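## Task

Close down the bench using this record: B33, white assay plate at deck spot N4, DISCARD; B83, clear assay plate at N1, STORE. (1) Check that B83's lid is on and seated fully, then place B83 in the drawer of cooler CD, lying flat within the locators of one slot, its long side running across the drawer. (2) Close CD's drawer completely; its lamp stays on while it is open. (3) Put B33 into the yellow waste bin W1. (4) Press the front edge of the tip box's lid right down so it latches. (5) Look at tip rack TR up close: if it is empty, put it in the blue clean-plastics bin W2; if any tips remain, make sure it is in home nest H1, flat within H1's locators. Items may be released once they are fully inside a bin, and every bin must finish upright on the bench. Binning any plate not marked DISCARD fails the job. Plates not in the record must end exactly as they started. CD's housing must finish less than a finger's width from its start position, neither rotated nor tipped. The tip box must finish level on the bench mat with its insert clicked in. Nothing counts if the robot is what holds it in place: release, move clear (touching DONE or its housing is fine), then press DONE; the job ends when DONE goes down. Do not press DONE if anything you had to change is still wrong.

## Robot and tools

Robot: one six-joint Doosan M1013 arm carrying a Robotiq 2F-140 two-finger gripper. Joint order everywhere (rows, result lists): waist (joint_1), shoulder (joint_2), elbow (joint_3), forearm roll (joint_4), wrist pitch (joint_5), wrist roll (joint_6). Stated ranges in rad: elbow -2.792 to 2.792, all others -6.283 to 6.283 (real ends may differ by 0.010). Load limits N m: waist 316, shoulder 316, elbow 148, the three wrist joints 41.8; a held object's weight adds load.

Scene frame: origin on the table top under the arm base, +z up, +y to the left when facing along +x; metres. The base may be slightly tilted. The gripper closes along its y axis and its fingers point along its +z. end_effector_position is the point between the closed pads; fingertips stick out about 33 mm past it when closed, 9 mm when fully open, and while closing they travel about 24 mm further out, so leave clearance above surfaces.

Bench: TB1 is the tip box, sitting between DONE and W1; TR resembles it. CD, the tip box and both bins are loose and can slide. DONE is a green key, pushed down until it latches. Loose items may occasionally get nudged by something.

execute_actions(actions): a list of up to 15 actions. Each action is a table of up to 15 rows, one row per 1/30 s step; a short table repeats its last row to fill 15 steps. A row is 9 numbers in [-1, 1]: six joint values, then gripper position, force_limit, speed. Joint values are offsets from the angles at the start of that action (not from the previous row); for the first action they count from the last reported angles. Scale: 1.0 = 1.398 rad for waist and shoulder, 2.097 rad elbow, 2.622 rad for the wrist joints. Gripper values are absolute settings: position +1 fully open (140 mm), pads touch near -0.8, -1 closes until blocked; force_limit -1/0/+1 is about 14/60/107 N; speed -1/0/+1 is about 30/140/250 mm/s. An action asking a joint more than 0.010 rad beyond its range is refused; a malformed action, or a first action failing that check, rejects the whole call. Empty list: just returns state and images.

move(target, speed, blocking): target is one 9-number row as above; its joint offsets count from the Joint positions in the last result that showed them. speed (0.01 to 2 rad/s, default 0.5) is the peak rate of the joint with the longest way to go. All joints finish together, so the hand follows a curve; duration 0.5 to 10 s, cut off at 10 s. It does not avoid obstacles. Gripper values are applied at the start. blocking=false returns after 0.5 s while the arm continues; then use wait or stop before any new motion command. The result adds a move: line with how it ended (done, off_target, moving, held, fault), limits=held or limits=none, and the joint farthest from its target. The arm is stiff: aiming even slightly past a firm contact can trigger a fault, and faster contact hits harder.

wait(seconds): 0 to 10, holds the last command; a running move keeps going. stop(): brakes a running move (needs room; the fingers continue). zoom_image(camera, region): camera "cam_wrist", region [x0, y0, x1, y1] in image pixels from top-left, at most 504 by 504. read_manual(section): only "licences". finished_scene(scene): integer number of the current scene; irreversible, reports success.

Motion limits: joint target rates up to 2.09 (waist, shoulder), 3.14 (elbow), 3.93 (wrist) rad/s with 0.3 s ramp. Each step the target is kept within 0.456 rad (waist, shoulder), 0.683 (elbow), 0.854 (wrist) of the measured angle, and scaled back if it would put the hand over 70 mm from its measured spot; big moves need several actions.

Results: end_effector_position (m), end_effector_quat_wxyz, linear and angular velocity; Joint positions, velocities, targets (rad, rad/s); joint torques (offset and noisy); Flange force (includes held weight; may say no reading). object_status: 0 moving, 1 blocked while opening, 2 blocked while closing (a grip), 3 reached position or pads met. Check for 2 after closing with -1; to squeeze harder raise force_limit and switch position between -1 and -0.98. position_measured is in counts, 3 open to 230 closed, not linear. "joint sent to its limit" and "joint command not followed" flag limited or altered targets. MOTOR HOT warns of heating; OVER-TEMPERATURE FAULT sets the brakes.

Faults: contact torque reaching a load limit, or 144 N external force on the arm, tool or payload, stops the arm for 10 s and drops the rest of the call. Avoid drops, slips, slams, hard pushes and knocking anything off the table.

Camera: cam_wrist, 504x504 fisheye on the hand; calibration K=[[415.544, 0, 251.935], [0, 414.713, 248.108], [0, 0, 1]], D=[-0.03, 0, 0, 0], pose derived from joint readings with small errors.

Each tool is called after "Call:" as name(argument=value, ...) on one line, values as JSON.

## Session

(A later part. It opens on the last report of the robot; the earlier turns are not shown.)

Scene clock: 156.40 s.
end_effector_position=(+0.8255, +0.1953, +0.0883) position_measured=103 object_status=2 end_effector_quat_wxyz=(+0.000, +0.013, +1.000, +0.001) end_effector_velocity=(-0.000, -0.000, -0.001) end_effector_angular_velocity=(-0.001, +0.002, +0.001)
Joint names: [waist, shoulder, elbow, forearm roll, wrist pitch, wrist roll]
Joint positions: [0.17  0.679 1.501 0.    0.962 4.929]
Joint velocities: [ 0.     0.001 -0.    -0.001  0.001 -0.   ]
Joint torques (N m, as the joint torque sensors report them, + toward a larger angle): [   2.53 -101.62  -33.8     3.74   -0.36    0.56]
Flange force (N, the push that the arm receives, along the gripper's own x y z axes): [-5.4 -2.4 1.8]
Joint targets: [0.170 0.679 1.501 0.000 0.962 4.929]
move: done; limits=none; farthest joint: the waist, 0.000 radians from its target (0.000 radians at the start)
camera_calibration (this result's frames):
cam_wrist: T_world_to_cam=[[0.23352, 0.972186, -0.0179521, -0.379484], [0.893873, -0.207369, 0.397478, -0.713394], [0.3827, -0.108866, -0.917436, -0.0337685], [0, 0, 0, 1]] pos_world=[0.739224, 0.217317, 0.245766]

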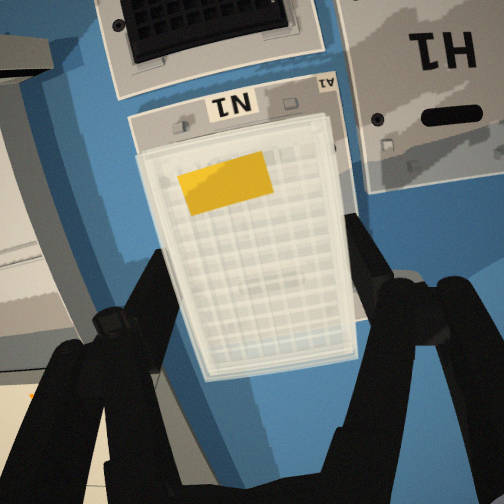

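Call:
move(target=[0,-0.1717,0.0607,0,0.0429,0,-1,-0.3,-0.8], speed=0.25)

Call:
move(target=[-0.1638,0,0,0,0,-0.7006,-1,-0.3,-0.8], speed=0.6)

Call:
move(target=[0,0.049,0.028,0,-0.0485,0,-1,-0.3,-0.8], speed=0.1)

Scene clock: 164.27 s.
end_effector_position=(+0.7343, +0.1775, +0.2204) position_measured=103 object_status=2 end_effector_quat_wxyz=(+0.000, +0.012, +1.000, +0.001) end_effector_velocity=(-0.000, +0.000, +0.001) end_effector_angular_velocity=(+0.000, -0.000, +0.000)
Joint names: [waist, shoulder, elbow, forearm roll, wrist pitch, wrist roll]
Joint positions: [0.17  0.439 1.629 0.    1.074 4.929]
Joint velocities: [ 0.    -0.001  0.001  0.     0.    -0.   ]
Joint torques (N m, as the joint torque sensors report them, + toward a larger angle): [  3.34 -82.99 -36.32   4.01  -0.34   0.62]
Flange force (N, the push that the arm receives, along the gripper's own x y z axes): [-5.5 -3.7 1.1]
Joint targets: [0.170 0.439 1.629 0.000 1.074 4.929]
move: done; limits=none; farthest joint: the waist, 0.000 radians from its target (0.000 radians at the start)
camera_calibration (this result's frames):
cam_wrist: T_world_to_cam=[[0.233514, 0.972189, -0.0178503, -0.338466], [0.893785, -0.207381, 0.39767, -0.688087], [0.382909, -0.108816, -0.917355, 0.120203], [0, 0, 0, 1]] pos_world=[0.648012, 0.199437, 0.377859]

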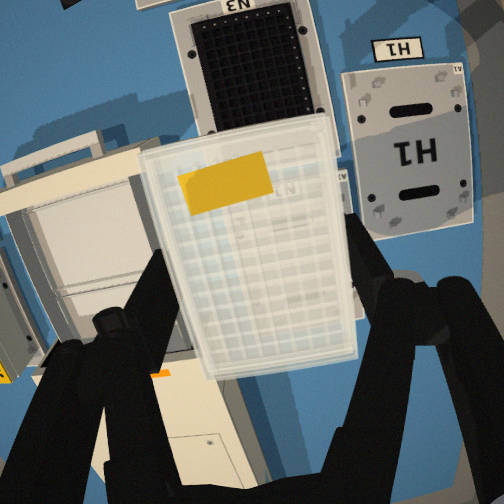

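Scene clock: 167.80 s.
end_effector_position=(+0.7554, +0.0061, +0.2201) position_measured=103 object_status=2 end_effector_quat_wxyz=(-0.001, +0.711, -0.703, -0.000) end_effector_velocity=(+0.001, -0.000, +0.000) end_effector_angular_velocity=(-0.000, -0.001, +0.001)
Joint names: [waist, shoulder, elbow, forearm roll, wrist pitch, wrist roll]
Joint positions: [-0.059  0.439  1.629  0.     1.074  3.092]
Joint velocities: [ 0.     0.001 -0.001 -0.    -0.    -0.001]
Joint torques (N m, as the joint torque sensors report them, + toward a larger angle): [  3.18 -83.33 -36.54   4.12  -0.33   0.59]
Flange force (N, the push that the arm receives, along the gripper's own x y z axes): [4.6 -4.3 1.5]
Joint targets: [-0.059 0.439 1.629 0.000 1.074 3.092]
move: done; limits=none; farthest joint: the waist, 0.000 radians from its target (0.229 radians at the start)
camera_calibration (this result's frames):
cam_wrist: T_world_to_cam=[[-0.980068, 0.197616, -0.0203858, 0.745236], [0.173271, 0.900479, 0.398893, -0.205156], [0.0971846, 0.38741, -0.916771, 0.305922], [0, 0, 0, 1]] pos_world=[0.736198, -0.0810491, 0.377487]

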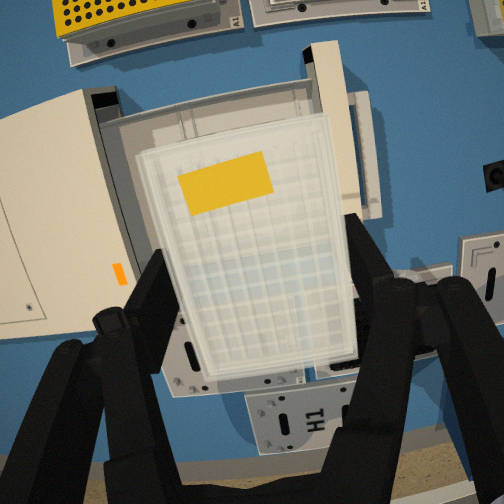

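Scene clock: 169.37 s.
end_effector_position=(+0.7555, +0.0062, +0.1406) position_measured=103 object_status=2 end_effector_quat_wxyz=(-0.001, +0.711, -0.703, -0.000) end_effector_velocity=(+0.001, -0.001, -0.000) end_effector_angular_velocity=(-0.001, -0.001, -0.000)
Joint names: [waist, shoulder, elbow, forearm roll, wrist pitch, wrist roll]
Joint positions: [-0.059  0.507  1.687  0.     0.947  3.092]
Joint velocities: [-0.001  0.001 -0.001 -0.002 -0.001  0.   ]
Joint torques (N m, as the joint torque sensors report them, + toward a larger angle): [  2.22 -86.81 -33.9    3.84  -0.24   0.45]
Flange force (N, the push that the arm receives, along the gripper's own x y z axes): [3.6 -3.8 2.0]
Joint targets: [-0.059 0.507 1.687 0.000 0.947 3.092]
move: done; limits=none; farthest joint: the wrist pitch, 0.001 radians from its target (0.128 radians at the start)
camera_calibration (this result's frames):
cam_wrist: T_world_to_cam=[[-0.980068, 0.197619, -0.0203307, 0.7437], [0.173297, 0.90048, 0.398878, -0.17359], [0.0971334, 0.387405, -0.916778, 0.233002], [0, 0, 0, 1]] pos_world=[0.736327, -0.0809211, 0.297972]

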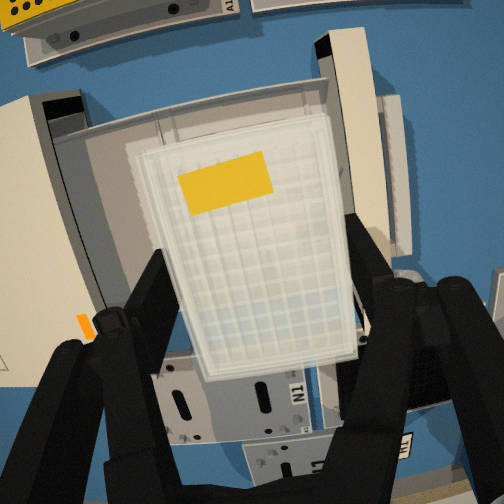

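Call:
move(target=[0,0.021,0.0084,0,-0.0179,0,-1,-0.3,-0.8], speed=0.03)

Call:
move(target=[0,0.018,0.0059,0,-0.0143,0,-1,-0.3,-0.8], speed=0.02)

Scene clock: 177.03 s.
end_effector_position=(+0.7555, +0.0063, +0.1106) position_measured=103 object_status=2 end_effector_quat_wxyz=(-0.001, +0.711, -0.703, -0.000) end_effector_velocity=(+0.000, +0.000, -0.001) end_effector_angular_velocity=(+0.000, +0.001, +0.000)
Joint names: [waist, shoulder, elbow, forearm roll, wrist pitch, wrist roll]
Joint positions: [-0.059  0.537  1.705  0.     0.9    3.092]
Joint velocities: [ 0.     0.001 -0.001  0.     0.    -0.   ]
Joint torques (N m, as the joint torque sensors report them, + toward a larger angle): [  2.53 -88.45 -32.66   3.61  -0.26   0.69]
Flange force (N, the push that the arm receives, along the gripper's own x y z axes): [4.0 -4.2 2.8]
Joint targets: [-0.059 0.537 1.705 0.000 0.900 3.092]
move: done; limits=none; farthest joint: the waist, 0.000 radians from its target (0.000 radians at the start)
camera_calibration (this result's frames):
cam_wrist: T_world_to_cam=[[-0.980068, 0.197623, -0.0202903, 0.743048], [0.173317, 0.90048, 0.39887, -0.161678], [0.0970967, 0.387403, -0.916783, 0.205507], [0, 0, 0, 1]] pos_world=[0.736305, -0.0808694, 0.267971]

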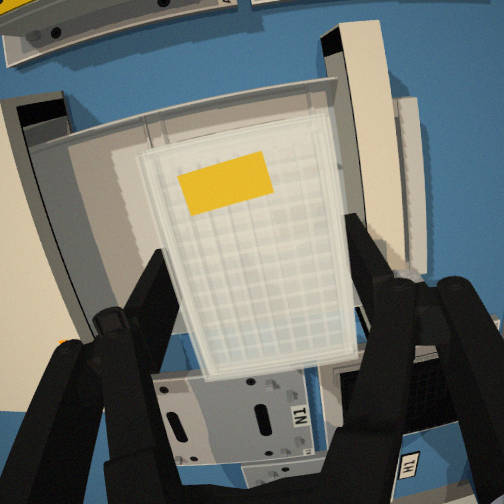

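Scene clock: 179.13 s.
end_effector_position=(+0.7555, +0.0063, +0.0863) position_measured=103 object_status=2 end_effector_quat_wxyz=(-0.001, +0.711, -0.703, -0.000) end_effector_velocity=(-0.000, -0.000, +0.000) end_effector_angular_velocity=(-0.000, -0.001, -0.000)
Joint names: [waist, shoulder, elbow, forearm roll, wrist pitch, wrist roll]
Joint positions: [-0.059  0.562  1.717  0.     0.863  3.092]
Joint velocities: [-0.    -0.001  0.001 -0.    -0.001 -0.   ]
Joint torques (N m, as the joint torque sensors report them, + toward a larger angle): [  3.85 -89.33 -31.69   3.46  -0.27   0.58]
Flange force (N, the push that the arm receives, along the gripper's own x y z axes): [5.9 -2.5 1.7]
Joint targets: [-0.059 0.562 1.717 0.000 0.863 3.092]
move: done; limits=none; farthest joint: the waist, 0.000 radians from its target (0.000 radians at the start)
camera_calibration (this result's frames):
cam_wrist: T_world_to_cam=[[-0.980068, 0.197626, -0.0202469, 0.742521], [0.173337, 0.90048, 0.398861, -0.152029], [0.0970573, 0.387402, -0.916788, 0.183234], [0, 0, 0, 1]] pos_world=[0.736289, -0.0808279, 0.243659]

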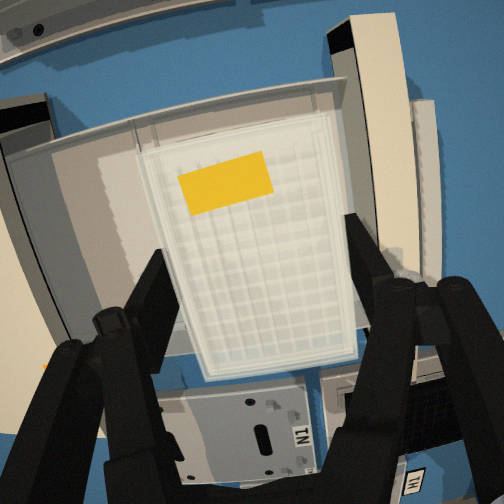

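Call:
zoom_image(camera="cam_wrist", region=[110,60,410,390])

Region (110, 60, 410, 390) of cam_wrist's 504x504 image, scaled by 1.527, with more detail than that image has; it fills the left 458 columns of this view, and the rest is white.

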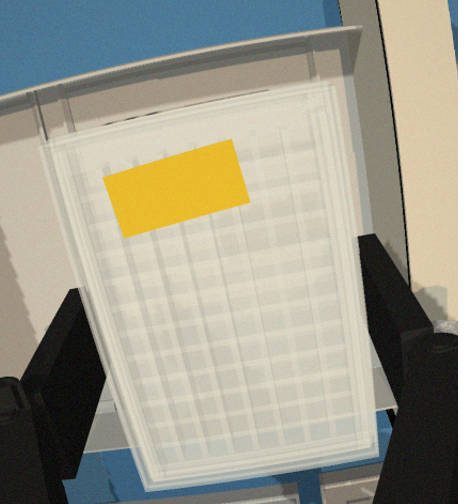

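Call:
move(target=[-0.004,0,0,0,0,-0.002,-1,-0.3,-0.8], speed=0.02)

Call:
move(target=[0,0.0115,0.003,0,-0.0085,0,-1,-0.3,-0.8], speed=0.015)

Call:
zoom_image(camera="cam_wrist", region=[110,60,410,390])

Scene clock: 188.73 s.
end_effector_position=(+0.7555, +0.0021, +0.0863) position_measured=103 object_status=2 end_effector_quat_wxyz=(-0.001, +0.711, -0.703, -0.000) end_effector_velocity=(+0.000, +0.000, -0.000) end_effector_angular_velocity=(+0.001, +0.001, -0.001)
Joint names: [waist, shoulder, elbow, forearm roll, wrist pitch, wrist roll]
Joint positions: [-0.065  0.562  1.717  0.     0.863  3.087]
Joint velocities: [-0.     0.001 -0.     0.001  0.    -0.   ]
Joint torques (N m, as the joint torque sensors report them, + toward a larger angle): [  3.58 -90.57 -31.21   3.4   -0.49   0.6 ]
Flange force (N, the push that the arm receives, along the gripper's own x y z axes): [5.4 -6.2 3.5]
Joint targets: [-0.065 0.562 1.717 0.000 0.863 3.087]
move: done; limits=none; farthest joint: the waist, 0.000 radians from its target (0.005 radians at the start)
camera_calibration (this result's frames):
cam_wrist: T_world_to_cam=[[-0.98, 0.197965, -0.0202381, 0.743318], [0.173653, 0.900419, 0.398862, -0.148466], [0.0971837, 0.387371, -0.916787, 0.184741], [0, 0, 0, 1]] pos_world=[0.73628, -0.085033, 0.243629]

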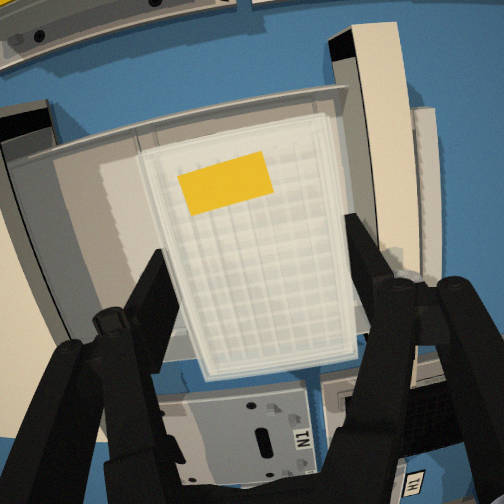

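Scene clock: 190.43 s.
end_effector_position=(+0.7557, +0.0021, +0.0715) position_measured=103 object_status=2 end_effector_quat_wxyz=(-0.001, +0.711, -0.703, -0.000) end_effector_velocity=(+0.001, +0.001, +0.001) end_effector_angular_velocity=(+0.000, -0.003, -0.000)
Joint names: [waist, shoulder, elbow, forearm roll, wrist pitch, wrist roll]
Joint positions: [-0.065  0.578  1.724  0.     0.841  3.087]
Joint velocities: [ 0.001  0.    -0.001  0.001 -0.001  0.   ]
Joint torques (N m, as the joint torque sensors report them, + toward a larger angle): [  4.02 -90.49 -30.71   3.34  -0.22   0.57]
Flange force (N, the push that the arm receives, along the gripper's own x y z axes): [5.9 -4.8 3.1]
Joint targets: [-0.065 0.578 1.724 0.000 0.841 3.087]
move: done; limits=none; farthest joint: the waist, 0.000 radians from its target (0.000 radians at the start)
camera_calibration (this result's frames):
cam_wrist: T_world_to_cam=[[-0.980001, 0.197968, -0.0201579, 0.743155], [0.173687, 0.900417, 0.39885, -0.14264], [0.09711, 0.387372, -0.916795, 0.17124], [0, 0, 0, 1]] pos_world=[0.736438, -0.0850187, 0.228864]

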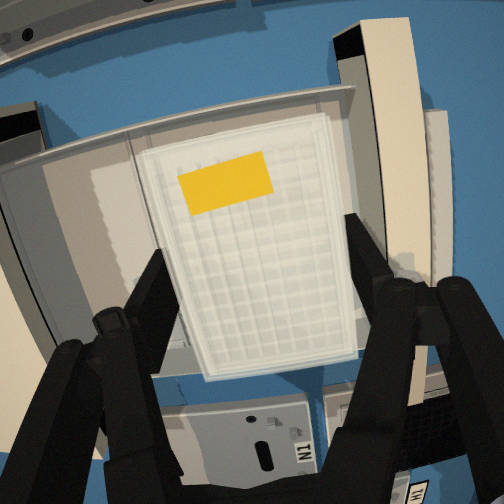

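Region (110, 60, 410, 390) of cam_wrist's 504x504 image, scaled by 1.527, with more detail than that image has; it fills the left 458 columns of this view, and the rest is white.

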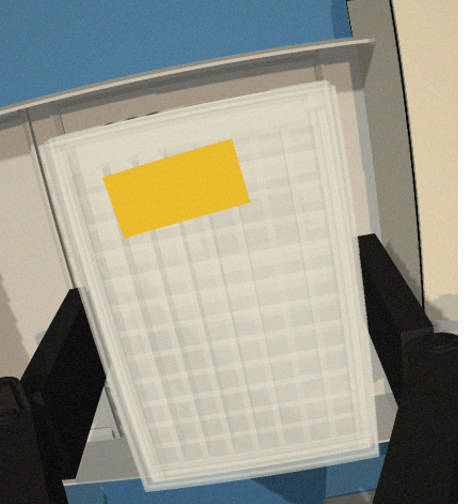

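Call:
move(target=[-0.002,0.0045,0,0,-0.0024,-0.001,-1,-0.3,-0.8], speed=0.01)

Call:
move(target=[0,0.0031,0.0008,0,-0.0023,0,-1,-0.3,-0.8], speed=0.01)

Call:
zoom_image(camera="cam_wrist", region=[110,60,410,390])

Scene clock: 198.93 s.
end_effector_position=(+0.7566, -0.0000, +0.0667) position_measured=103 object_status=2 end_effector_quat_wxyz=(-0.001, +0.711, -0.703, -0.000) end_effector_velocity=(+0.001, +0.000, -0.000) end_effector_angular_velocity=(-0.001, -0.001, +0.002)
Joint names: [waist, shoulder, elbow, forearm roll, wrist pitch, wrist roll]
Joint positions: [-0.068  0.584  1.724  0.     0.834  3.084]
Joint velocities: [ 0.001  0.001 -0.001 -0.002 -0.001  0.   ]
Joint torques (N m, as the joint torque sensors report them, + toward a larger angle): [  4.11 -91.3  -30.32   3.41  -0.32   0.65]
Flange force (N, the push that the arm receives, along the gripper's own x y z axes): [6.0 -5.7 3.4]
Joint targets: [-0.068 0.584 1.724 0.000 0.834 3.084]
move: done; limits=none; farthest joint: the waist, 0.000 radians from its target (0.003 radians at the start)
camera_calibration (this result's frames):
cam_wrist: T_world_to_cam=[[-0.979967, 0.198138, -0.0201509, 0.744344], [0.173846, 0.900387, 0.39885, -0.139097], [0.097171, 0.387357, -0.916795, 0.167583], [0, 0, 0, 1]] pos_world=[0.737329, -0.0871562, 0.224118]

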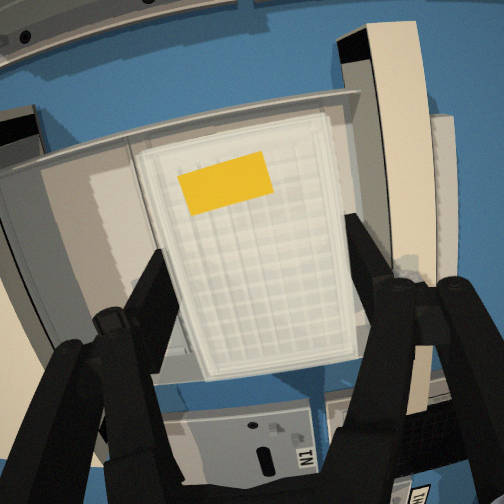

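Scene clock: 199.77 s.
end_effector_position=(+0.7566, -0.0000, +0.0628) position_measured=103 object_status=2 end_effector_quat_wxyz=(-0.001, +0.711, -0.703, -0.000) end_effector_velocity=(-0.000, -0.000, -0.001) end_effector_angular_velocity=(-0.001, +0.001, +0.001)
Joint names: [waist, shoulder, elbow, forearm roll, wrist pitch, wrist roll]
Joint positions: [-0.068  0.588  1.725  0.     0.828  3.084]
Joint velocities: [-0.     0.001 -0.    -0.001  0.    -0.   ]
Joint torques (N m, as the joint torque sensors report them, + toward a larger angle): [  3.35 -92.55 -30.54   3.31  -0.42   0.65]
Flange force (N, the push that the arm receives, along the gripper's own x y z axes): [5.3 -6.3 4.8]
Joint targets: [-0.068 0.588 1.725 0.000 0.828 3.084]
move: done; limits=none; farthest joint: the waist, 0.000 radians from its target (0.000 radians at the start)
camera_calibration (this result's frames):
cam_wrist: T_world_to_cam=[[-0.979966, 0.198139, -0.0201719, 0.744249], [0.173839, 0.900387, 0.398853, -0.137515], [0.0971906, 0.387355, -0.916793, 0.163939], [0, 0, 0, 1]] pos_world=[0.737311, -0.0871501, 0.220159]

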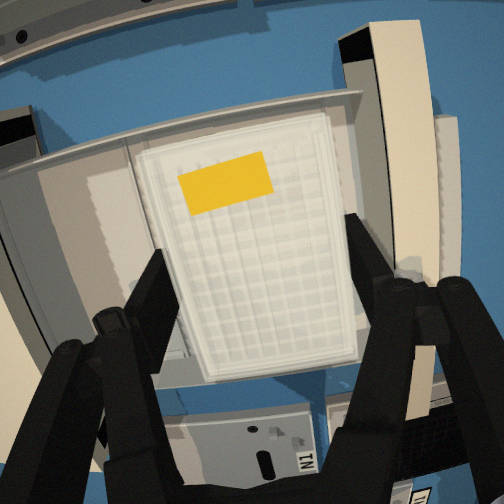

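Region (110, 60, 410, 390) of cam_wrist's 504x504 image, scaled by 1.527, with more detail than that image has; it fills the left 458 columns of this view, and the rest is white.

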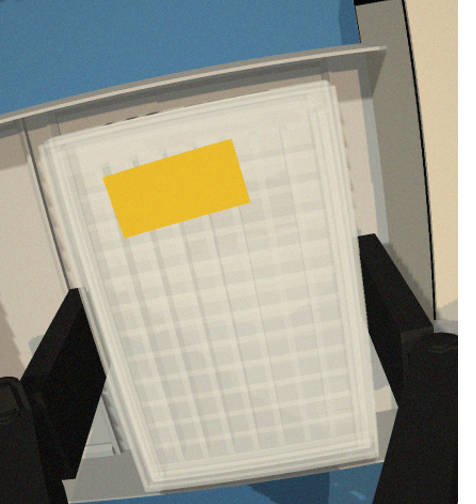

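Call:
move(target=[0,0.0016,0.0004,0,-0.0012,0,-1,-0.3,-0.8], speed=0.01)

Call:
move(target=[0,0.0016,0.0004,0,-0.0012,0,-1,-0.3,-0.8], speed=0.01)

Scene clock: 206.13 s.
end_effector_position=(+0.7566, -0.0000, +0.0608) position_measured=103 object_status=2 end_effector_quat_wxyz=(-0.001, +0.711, -0.703, -0.000) end_effector_velocity=(-0.000, +0.001, +0.000) end_effector_angular_velocity=(+0.000, +0.001, +0.001)
Joint names: [waist, shoulder, elbow, forearm roll, wrist pitch, wrist roll]
Joint positions: [-0.068  0.591  1.726  0.     0.825  3.084]
Joint velocities: [ 0.001 -0.    -0.     0.     0.001 -0.   ]
Joint torques (N m, as the joint torque sensors report them, + toward a larger angle): [  2.51 -91.91 -30.38   3.32  -0.3    0.62]
Flange force (N, the push that the arm receives, along the gripper's own x y z axes): [3.9 -5.3 4.1]
Joint targets: [-0.068 0.591 1.726 0.000 0.825 3.084]
move: done; limits=none; farthest joint: the waist, 0.000 radians from its target (0.000 radians at the start)
camera_calibration (this result's frames):
cam_wrist: T_world_to_cam=[[-0.979965, 0.198139, -0.020243, 0.744225], [0.17381, 0.900388, 0.398862, -0.13669], [0.0972566, 0.387352, -0.916788, 0.162026], [0, 0, 0, 1]] pos_world=[0.737315, -0.0871468, 0.21813]

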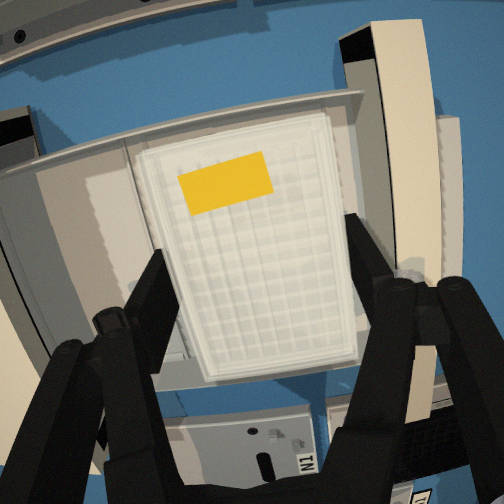

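Scene clock: 206.83 s.
end_effector_position=(+0.7566, -0.0000, +0.0587) position_measured=103 object_status=2 end_effector_quat_wxyz=(-0.001, +0.711, -0.703, -0.000) end_effector_velocity=(-0.001, +0.001, -0.001) end_effector_angular_velocity=(+0.000, +0.002, -0.000)
Joint names: [waist, shoulder, elbow, forearm roll, wrist pitch, wrist roll]
Joint positions: [-0.068  0.593  1.727  0.     0.822  3.084]
Joint velocities: [ 0.001  0.     0.002  0.001 -0.001  0.   ]
Joint torques (N m, as the joint torque sensors report them, + toward a larger angle): [  3.27 -91.95 -30.36   3.32  -0.31   0.6 ]
Flange force (N, the push that the arm receives, along the gripper's own x y z axes): [5.0 -4.8 4.0]
Joint targets: [-0.068 0.593 1.727 0.000 0.822 3.084]
move: done; limits=none; farthest joint: the waist, 0.000 radians from its target (0.000 radians at the start)
camera_calibration (this result's frames):
cam_wrist: T_world_to_cam=[[-0.979963, 0.198139, -0.0203143, 0.744196], [0.173782, 0.90039, 0.398871, -0.135865], [0.0973227, 0.387349, -0.916782, 0.160115], [0, 0, 0, 1]] pos_world=[0.737313, -0.0871433, 0.216101]

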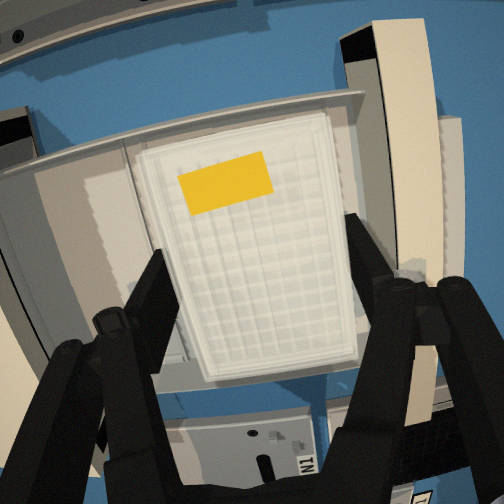

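Call:
move(target=[0,0.0014,0.0004,0,-0.0011,0,-1,-0.3,-0.8], speed=0.01)

Scene clock: 209.93 s.
end_effector_position=(+0.7565, -0.0000, +0.0569) position_measured=103 object_status=2 end_effector_quat_wxyz=(-0.001, +0.711, -0.703, -0.000) end_effector_velocity=(-0.001, +0.000, -0.002) end_effector_angular_velocity=(+0.001, +0.002, -0.001)
Joint names: [waist, shoulder, elbow, forearm roll, wrist pitch, wrist roll]
Joint positions: [-0.068  0.595  1.728  0.     0.819  3.084]
Joint velocities: [-0.     0.001  0.002  0.001 -0.001  0.   ]
Joint torques (N m, as the joint torque sensors report them, + toward a larger angle): [  2.4  -92.02 -30.35   3.42  -0.36   0.58]
Flange force (N, the push that the arm receives, along the gripper's own x y z axes): [4.0 -4.7 3.6]
Joint targets: [-0.068 0.595 1.728 0.000 0.819 3.084]
move: done; limits=none; farthest joint: the waist, 0.000 radians from its target (0.000 radians at the start)
camera_calibration (this result's frames):
cam_wrist: T_world_to_cam=[[-0.979961, 0.198139, -0.0204024, 0.744134], [0.173746, 0.900391, 0.398883, -0.135114], [0.0974045, 0.387345, -0.916775, 0.158389], [0, 0, 0, 1]] pos_world=[0.737271, -0.0871384, 0.214284]

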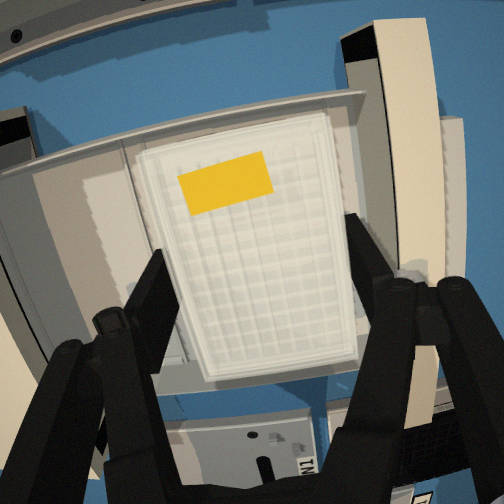

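Call:
move(target=[0,0.0014,0.0003,0,-0.001,0,-1,-0.3,-0.8], speed=0.01)

Scene clock: 218.20 s.
end_effector_position=(+0.7566, -0.0000, +0.0552) position_measured=103 object_status=2 end_effector_quat_wxyz=(-0.001, +0.711, -0.703, -0.000) end_effector_velocity=(-0.001, -0.000, -0.002) end_effector_angular_velocity=(+0.001, +0.003, -0.001)
Joint names: [waist, shoulder, elbow, forearm roll, wrist pitch, wrist roll]
Joint positions: [-0.068  0.597  1.728  0.     0.817  3.084]
Joint velocities: [-0.001  0.002 -0.     0.001  0.001  0.   ]
Joint torques (N m, as the joint torque sensors report them, + toward a larger angle): [  2.55 -93.34 -30.31   3.37  -0.46   0.58]
Flange force (N, the push that the arm receives, along the gripper's own x y z axes): [4.1 -6.6 5.5]
Joint targets: [-0.068 0.597 1.728 0.000 0.817 3.084]
move: done; limits=none; farthest joint: the waist, 0.000 radians from its target (0.000 radians at the start)
camera_calibration (this result's frames):
cam_wrist: T_world_to_cam=[[-0.979961, 0.19814, -0.0204388, 0.74413], [0.173732, 0.900392, 0.398887, -0.13442], [0.0974383, 0.387343, -0.916772, 0.156774], [0, 0, 0, 1]] pos_world=[0.737295, -0.0871365, 0.212553]

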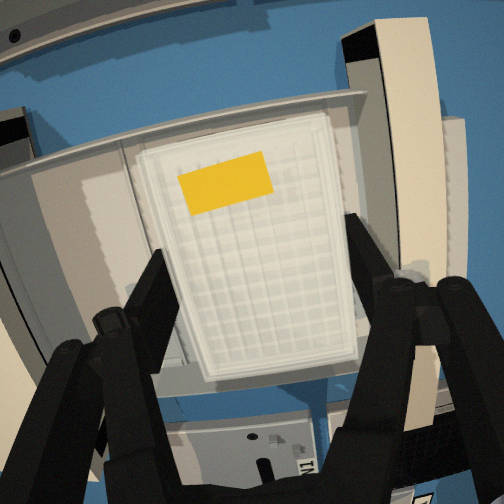

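Call:
move(target=[0,0.0014,0.0003,0,-0.001,0,-1,-0.3,-0.8], speed=0.01)

Scene clock: 221.73 s.
end_effector_position=(+0.7566, -0.0000, +0.0535) position_measured=103 object_status=2 end_effector_quat_wxyz=(-0.001, +0.711, -0.703, -0.000) end_effector_velocity=(-0.000, +0.000, -0.001) end_effector_angular_velocity=(+0.000, +0.001, +0.000)
Joint names: [waist, shoulder, elbow, forearm roll, wrist pitch, wrist roll]
Joint positions: [-0.068  0.599  1.729  0.     0.814  3.084]
Joint velocities: [ 0.     0.001  0.    -0.     0.     0.   ]
Joint torques (N m, as the joint torque sensors report them, + toward a larger angle): [  2.51 -91.68 -29.45   3.35  -0.36   0.57]
Flange force (N, the push that the arm receives, along the gripper's own x y z axes): [3.7 -5.6 2.6]
Joint targets: [-0.068 0.599 1.729 0.000 0.814 3.084]
move: done; limits=none; farthest joint: the waist, 0.000 radians from its target (0.000 radians at the start)
camera_calibration (this result's frames):
cam_wrist: T_world_to_cam=[[-0.97996, 0.19814, -0.020475, 0.744121], [0.173718, 0.900393, 0.398892, -0.133725], [0.0974719, 0.387341, -0.916769, 0.15516], [0, 0, 0, 1]] pos_world=[0.737316, -0.0871345, 0.210823]

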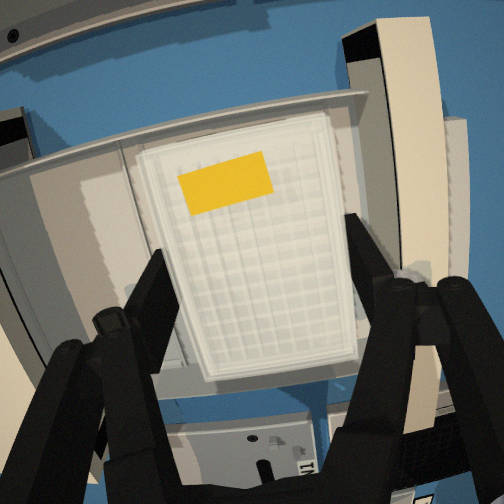

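Call:
move(target=[0,0.001,0.0002,0,-0.0007,0,-1,-0.3,-0.8], speed=0.01)

Scene clock: 226.37 s.
end_effector_position=(+0.7566, -0.0000, +0.0522) position_measured=103 object_status=2 end_effector_quat_wxyz=(-0.001, +0.711, -0.703, -0.000) end_effector_velocity=(+0.001, +0.000, +0.000) end_effector_angular_velocity=(+0.000, -0.001, +0.000)
Joint names: [waist, shoulder, elbow, forearm roll, wrist pitch, wrist roll]
Joint positions: [-0.068  0.6    1.729  0.     0.812  3.084]
Joint velocities: [ 0.     0.001 -0.001  0.    -0.     0.   ]
Joint torques (N m, as the joint torque sensors report them, + toward a larger angle): [  2.42 -92.4  -30.12   3.41  -0.35   0.63]
Flange force (N, the push that the arm receives, along the gripper's own x y z axes): [3.8 -5.1 3.5]
Joint targets: [-0.068 0.600 1.729 0.000 0.812 3.084]
move: done; limits=none; farthest joint: the waist, 0.000 radians from its target (0.000 radians at the start)
camera_calibration (this result's frames):
cam_wrist: T_world_to_cam=[[-0.979959, 0.19814, -0.0204936, 0.744121], [0.173711, 0.900393, 0.398895, -0.133237], [0.0974894, 0.387341, -0.916768, 0.154023], [0, 0, 0, 1]] pos_world=[0.737338, -0.0871335, 0.2096]

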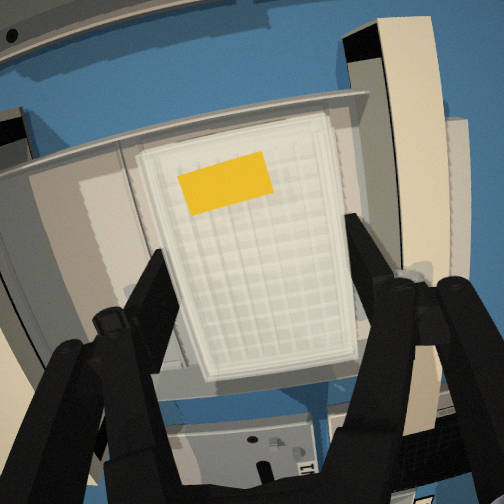

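Call:
move(target=[0,0.0012,0.0003,0,-0.0009,0,-1,-0.3,-0.8], speed=0.01)

Scene clock: 229.40 s.
end_effector_position=(+0.7566, +0.0000, +0.0507) position_measured=103 object_status=2 end_effector_quat_wxyz=(-0.001, +0.711, -0.703, -0.000) end_effector_velocity=(-0.000, +0.000, -0.000) end_effector_angular_velocity=(+0.001, +0.000, -0.002)
Joint names: [waist, shoulder, elbow, forearm roll, wrist pitch, wrist roll]
Joint positions: [-0.068  0.602  1.73   0.     0.81   3.084]
Joint velocities: [-0.     0.     0.001  0.002 -0.     0.   ]
Joint torques (N m, as the joint torque sensors report them, + toward a larger angle): [  2.47 -92.7  -29.87   3.34  -0.39   0.69]
Flange force (N, the push that the arm receives, along the gripper's own x y z axes): [4.2 -5.7 4.2]
Joint targets: [-0.068 0.602 1.730 0.000 0.810 3.084]
move: done; limits=none; farthest joint: the waist, 0.000 radians from its target (0.000 radians at the start)
camera_calibration (this result's frames):
cam_wrist: T_world_to_cam=[[-0.979958, 0.19814, -0.0205472, 0.744082], [0.173689, 0.900394, 0.398901, -0.132617], [0.0975391, 0.387338, -0.916764, 0.152593], [0, 0, 0, 1]] pos_world=[0.737319, -0.08713, 0.208082]

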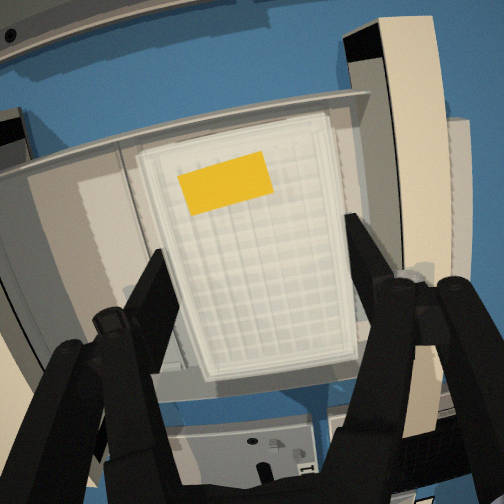

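Call:
move(target=[0,0.0012,0.0003,0,-0.0009,0,-1,-0.3,-0.8], speed=0.01)

Scene clock: 233.83 s.
end_effector_position=(+0.7566, +0.0000, +0.0492) position_measured=103 object_status=2 end_effector_quat_wxyz=(-0.001, +0.711, -0.703, -0.000) end_effector_velocity=(-0.001, -0.000, -0.001) end_effector_angular_velocity=(-0.001, +0.003, +0.001)
Joint names: [waist, shoulder, elbow, forearm roll, wrist pitch, wrist roll]
Joint positions: [-0.068  0.604  1.731  0.     0.808  3.084]
Joint velocities: [-0.     0.001  0.001 -0.001  0.001  0.   ]
Joint torques (N m, as the joint torque sensors report them, + toward a larger angle): [  2.92 -92.26 -29.76   3.39  -0.43   0.52]
Flange force (N, the push that the arm receives, along the gripper's own x y z axes): [4.4 -5.3 3.5]
Joint targets: [-0.068 0.604 1.731 0.000 0.808 3.084]
move: done; limits=none; farthest joint: the waist, 0.000 radians from its target (0.000 radians at the start)
camera_calibration (this result's frames):
cam_wrist: T_world_to_cam=[[-0.979957, 0.198141, -0.0206003, 0.744038], [0.173668, 0.900395, 0.398908, -0.131997], [0.0975884, 0.387336, -0.916759, 0.151165], [0, 0, 0, 1]] pos_world=[0.737297, -0.0871265, 0.206564]

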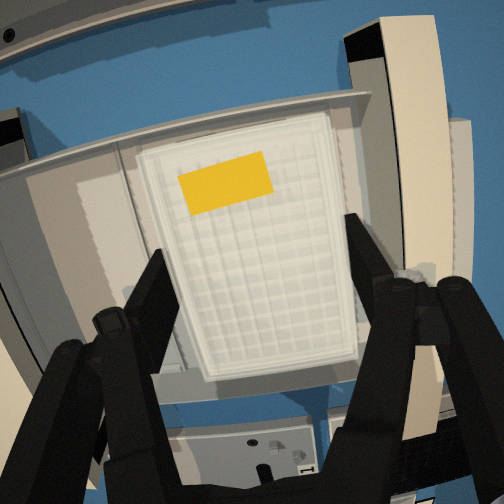

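Call:
move(target=[0,0.0012,0.0003,0,-0.0009,0,-1,-0.3,-0.8], speed=0.01)

Scene clock: 238.47 s.
end_effector_position=(+0.7566, +0.0000, +0.0477) position_measured=103 object_status=2 end_effector_quat_wxyz=(-0.001, +0.711, -0.703, -0.000) end_effector_velocity=(-0.000, +0.000, +0.000) end_effector_angular_velocity=(+0.001, +0.001, -0.001)
Joint names: [waist, shoulder, elbow, forearm roll, wrist pitch, wrist roll]
Joint positions: [-0.068  0.605  1.731  0.     0.805  3.084]
Joint velocities: [ 0.    -0.     0.001  0.001  0.001  0.   ]
Joint torques (N m, as the joint torque sensors report them, + toward a larger angle): [  4.49 -89.82 -28.     3.48  -0.44   0.54]
Flange force (N, the push that the arm receives, along the gripper's own x y z axes): [6.5 -5.8 0.0]
Joint targets: [-0.068 0.605 1.731 0.000 0.805 3.084]
move: done; limits=none; farthest joint: the shoulder, 0.001 radians from its target (0.002 radians at the start)
camera_calibration (this result's frames):
cam_wrist: T_world_to_cam=[[-0.979956, 0.198141, -0.0206743, 0.744], [0.173638, 0.900397, 0.398918, -0.131376], [0.097657, 0.387332, -0.916753, 0.149734], [0, 0, 0, 1]] pos_world=[0.737276, -0.0871229, 0.205059]

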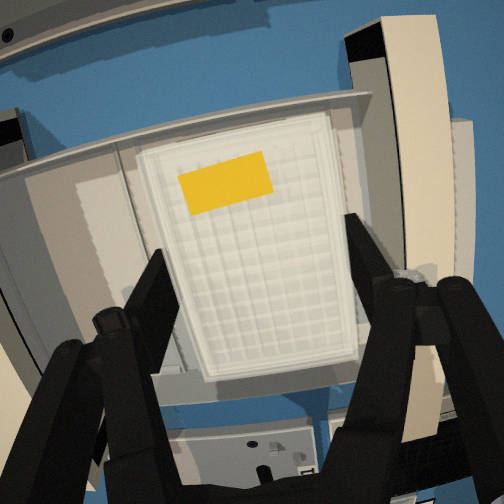

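Light contact nudging −y. Shift 1 mm, release, lift.

Call:
move(target=[-0.001,0,0,0,0,0,-1,-0.3,-0.8], speed=0.01)

Call:
move(target=[0,0,0,0,0,0,0.3,-0.3,-0.8])

Call:
move(target=[0,-0.049,-0.0124,0,0.0362,0,0.3,-0.3,-0.8], speed=0.06)

Call:
move(target=[0,-0.07,-0.0362,0,0.0664,0,0.3,-0.3,-0.8], speed=0.15)

Call:
zoom_image(camera="cam_wrist", region=[140,60,380,300])

Scene clock: 244.63 s.
end_effector_position=(+0.7566, -0.0010, +0.0477) position_measured=103 object_status=2 end_effector_quat_wxyz=(-0.001, +0.711, -0.704, -0.000) end_effector_velocity=(-0.000, -0.000, -0.000) end_effector_angular_velocity=(-0.000, +0.000, +0.000)
Joint names: [waist, shoulder, elbow, forearm roll, wrist pitch, wrist roll]
Joint positions: [-0.069  0.605  1.731  0.     0.805  3.084]
Joint velocities: [-0.     0.     0.    -0.001  0.    -0.   ]
Joint torques (N m, as the joint torque sensors report them, + toward a larger angle): [  3.02 -92.29 -29.86   3.43  -0.38   0.65]
Flange force (N, the push that the arm receives, along the gripper's own x y z axes): [4.7 -4.6 3.2]
Joint targets: [-0.069 0.605 1.731 0.000 0.805 3.084]
move: done; limits=none; farthest joint: the waist, 0.000 radians from its target (0.002 radians at the start)
camera_calibration (this result's frames):
cam_wrist: T_world_to_cam=[[-0.979679, 0.199506, -0.0206313, 0.743982], [0.17491, 0.900152, 0.398914, -0.131375], [0.0981571, 0.387199, -0.916756, 0.149736], [0, 0, 0, 1]] pos_world=[0.737145, -0.0881496, 0.205028]

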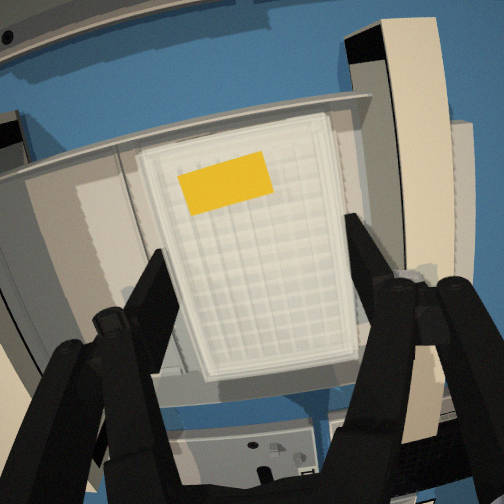

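Scene clock: 245.13 s.
end_effector_position=(+0.7566, -0.0010, +0.0477) position_measured=91 object_status=3 end_effector_quat_wxyz=(-0.001, +0.711, -0.704, -0.000) end_effector_velocity=(+0.000, -0.000, +0.002) end_effector_angular_velocity=(-0.000, -0.002, +0.000)
Joint names: [waist, shoulder, elbow, forearm roll, wrist pitch, wrist roll]
Joint positions: [-0.069  0.605  1.731  0.     0.805  3.084]
Joint velocities: [ 0.    -0.003  0.001 -0.    -0.001  0.   ]
Joint torques (N m, as the joint torque sensors report them, + toward a larger angle): [  3.19 -92.69 -29.51   3.34  -0.4    0.58]
Flange force (N, the push that the arm receives, along the gripper's own x y z axes): [5.2 -5.6 3.3]
Joint targets: [-0.069 0.605 1.731 0.000 0.805 3.084]
move: done; limits=none; farthest joint: the waist, 0.000 radians from its target (0.000 radians at the start)
camera_calibration (this result's frames):
cam_wrist: T_world_to_cam=[[-0.979679, 0.199507, -0.0206314, 0.743982], [0.174911, 0.900152, 0.398914, -0.131374], [0.0981576, 0.387199, -0.916756, 0.149736], [0, 0, 0, 1]] pos_world=[0.737144, -0.0881507, 0.205028]

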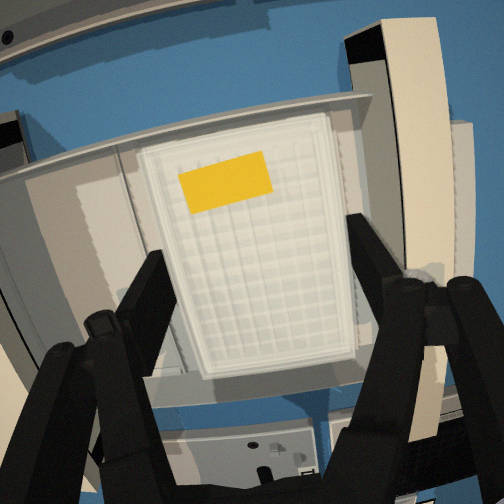

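Scene clock: 247.00 s.
end_effector_position=(+0.7554, -0.0011, +0.1103) position_measured=91 object_status=3 end_effector_quat_wxyz=(-0.001, +0.711, -0.704, -0.000) end_effector_velocity=(-0.001, -0.001, -0.001) end_effector_angular_velocity=(+0.000, +0.002, -0.001)
Joint names: [waist, shoulder, elbow, forearm roll, wrist pitch, wrist roll]
Joint positions: [-0.069  0.537  1.705  0.     0.9    3.084]
Joint velocities: [-0.001  0.     0.002  0.    -0.     0.   ]
Joint torques (N m, as the joint torque sensors report them, + toward a larger angle): [  2.97 -88.4  -32.34   3.67  -0.38   0.5 ]
Flange force (N, the push that the arm receives, along the gripper's own x y z axes): [4.7 -4.4 2.2]
Joint targets: [-0.069 0.537 1.705 0.000 0.900 3.084]
move: done; limits=none; farthest joint: the waist, 0.000 radians from its target (0.000 radians at the start)
camera_calibration (this result's frames):
cam_wrist: T_world_to_cam=[[-0.979689, 0.199501, -0.0202302, 0.744089], [0.175067, 0.900143, 0.398867, -0.156238], [0.0977845, 0.387223, -0.916786, 0.20762], [0, 0, 0, 1]] pos_world=[0.736026, -0.0882061, 0.267714]

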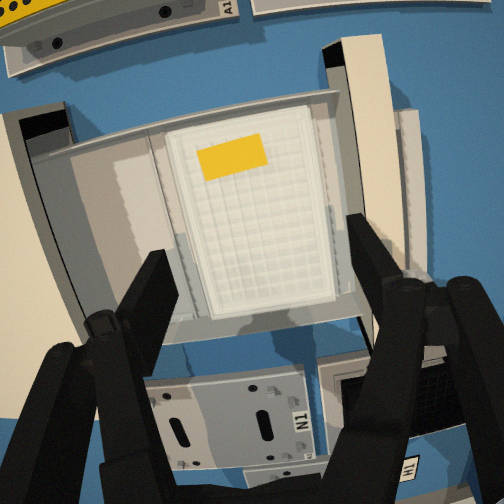

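Scene clock: 248.50 s.
end_effector_position=(+0.7551, -0.0013, +0.2197) position_measured=91 object_status=3 end_effector_quat_wxyz=(-0.001, +0.711, -0.704, -0.000) end_effector_velocity=(+0.001, +0.000, +0.002) end_effector_angular_velocity=(+0.001, -0.003, -0.001)
Joint names: [waist, shoulder, elbow, forearm roll, wrist pitch, wrist roll]
Joint positions: [-0.069  0.439  1.629  0.     1.074  3.084]
Joint velocities: [-0.    -0.002 -0.001  0.001 -0.     0.   ]
Joint torques (N m, as the joint torque sensors report them, + toward a larger angle): [  2.37 -82.87 -36.38   4.12  -0.38   0.56]
Flange force (N, the push that the arm receives, along the gripper's own x y z axes): [3.7 -3.8 0.7]
Joint targets: [-0.069 0.439 1.629 0.000 1.074 3.084]
move: done; limits=none; farthest joint: the waist, 0.000 radians from its target (0.000 radians at the start)
camera_calibration (this result's frames):
cam_wrist: T_world_to_cam=[[-0.979698, 0.199486, -0.0199155, 0.74598], [0.175178, 0.900136, 0.398834, -0.19971], [0.0974883, 0.387248, -0.916807, 0.308159], [0, 0, 0, 1]] pos_world=[0.735778, -0.0883806, 0.37703]

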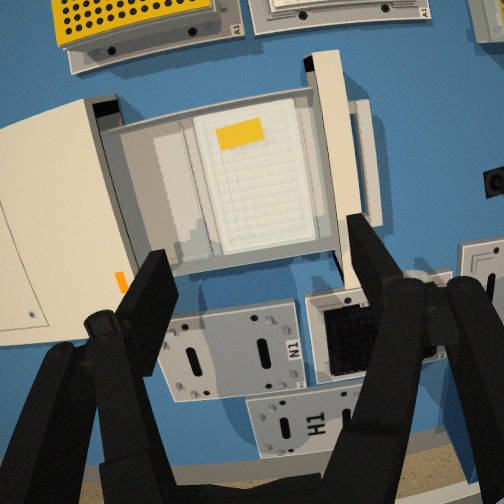

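Region (140, 60, 380, 300) of cam_wrist's 504x504 image, scaled by 2.100, with more detail than that image has.

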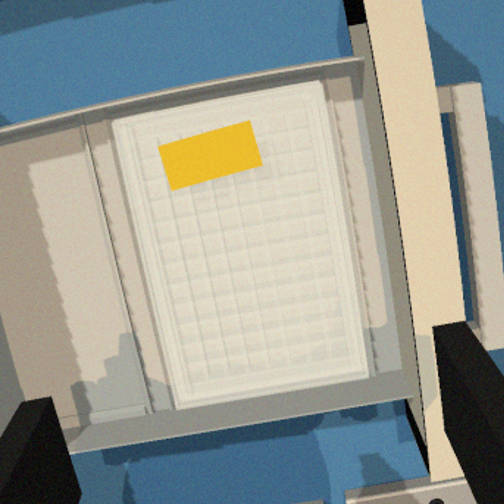

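Call:
move(target=[-0.003,-0.123,0.1385,0,-0.0454,0,-1,0,0], speed=0.3)

Call:
move(target=[0,0.1137,0.0417,0,-0.094,0,-1,0,0], speed=0.15)

Call:
move(target=[0.003,0.1352,-0.1605,0,0.0563,0,-1,0,0], speed=0.07)

Scene clock: 257.67 s.
end_effector_position=(+0.6206, +0.0025, +0.2001) position_measured=233 object_status=3 end_effector_quat_wxyz=(-0.001, +0.709, -0.705, -0.000) end_effector_velocity=(-0.001, -0.000, -0.001) end_effector_angular_velocity=(+0.001, +0.001, -0.000)
Joint names: [waist, shoulder, elbow, forearm roll, wrist pitch, wrist roll]
Joint positions: [-0.073  0.267  1.92   0.     0.955  3.084]
Joint velocities: [-0.     0.     0.001  0.001  0.    -0.   ]
Joint torques (N m, as the joint torque sensors report them, + toward a larger angle): [  2.35 -65.79 -33.89   3.85  -0.38   0.46]
Flange force (N, the push that the arm receives, along the gripper's own x y z axes): [4.4 -6.5 3.8]
Joint targets: [-0.073 0.267 1.920 0.000 0.955 3.084]
move: done; limits=none; farthest joint: the waist, 0.000 radians from its target (0.004 radians at the start)
camera_calibration (this result's frames):
cam_wrist: T_world_to_cam=[[-0.978839, 0.203609, -0.0204132, 0.6126], [0.178766, 0.899401, 0.398899, -0.173974], [0.0995791, 0.386809, -0.916768, 0.300563], [0, 0, 0, 1]] pos_world=[0.600808, -0.0845187, 0.35745]

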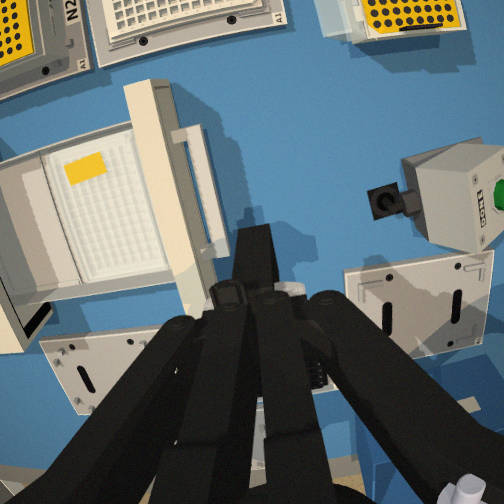

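Scene clock: 259.67 s.
end_effector_position=(+0.6208, +0.0027, +0.0651) position_measured=233 object_status=3 end_effector_quat_wxyz=(-0.001, +0.709, -0.705, -0.000) end_effector_velocity=(+0.000, +0.000, +0.001) end_effector_angular_velocity=(+0.000, -0.001, -0.000)
Joint names: [waist, shoulder, elbow, forearm roll, wrist pitch, wrist roll]
Joint positions: [-0.073  0.426  2.007  0.     0.709  3.084]
Joint velocities: [ 0.    -0.001 -0.     0.001  0.     0.   ]
Joint torques (N m, as the joint torque sensors report them, + toward a larger angle): [  3.54 -73.38 -26.62   3.12  -0.23   0.67]
Flange force (N, the push that the arm receives, along the gripper's own x y z axes): [6.6 -4.9 3.8]
Joint targets: [-0.073 0.426 2.007 0.000 0.709 3.084]
move: done; limits=none; farthest joint: the waist, 0.000 radians from its target (0.000 radians at the start)
camera_calibration (this result's frames):
cam_wrist: T_world_to_cam=[[-0.978834, 0.203631, -0.0204464, 0.610023], [0.178775, 0.899405, 0.398887, -0.120383], [0.0996154, 0.386789, -0.916772, 0.176726], [0, 0, 0, 1]] pos_world=[0.601028, -0.0843024, 0.222509]

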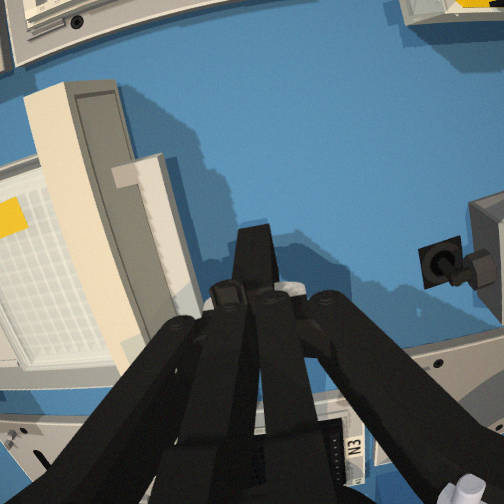

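Scene clock: 264.77 s.
end_effector_position=(+0.7806, -0.0022, +0.0652) position_measured=233 object_status=3 end_effector_quat_wxyz=(-0.001, +0.711, -0.704, -0.000) end_effector_velocity=(+0.000, +0.001, +0.000) end_effector_angular_velocity=(+0.002, +0.000, -0.002)
Joint names: [waist, shoulder, elbow, forearm roll, wrist pitch, wrist roll]
Joint positions: [-0.069  0.615  1.671  0.     0.856  3.084]
Joint velocities: [-0.     0.    -0.001  0.003  0.001  0.   ]
Joint torques (N m, as the joint torque sensors report them, + toward a larger angle): [  2.73 -93.83 -32.45   3.35  -0.76   0.58]
Flange force (N, the push that the arm receives, along the gripper's own x y z axes): [4.0 -1.8 2.0]
Joint targets: [-0.069 0.615 1.671 0.000 0.856 3.084]
move: done; limits=none; farthest joint: the waist, 0.000 radians from its target (0.004 radians at the start)
camera_calibration (this result's frames):
cam_wrist: T_world_to_cam=[[-0.979682, 0.199512, -0.0204279, 0.768076], [0.174997, 0.900146, 0.39889, -0.141599], [0.0979717, 0.387211, -0.916771, 0.1641], [0, 0, 0, 1]] pos_world=[0.761173, -0.0893218, 0.222615]

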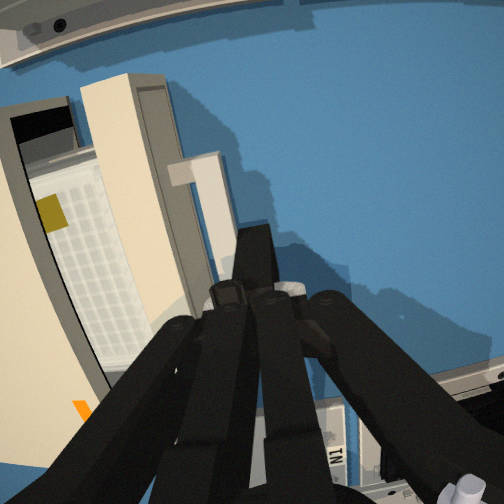

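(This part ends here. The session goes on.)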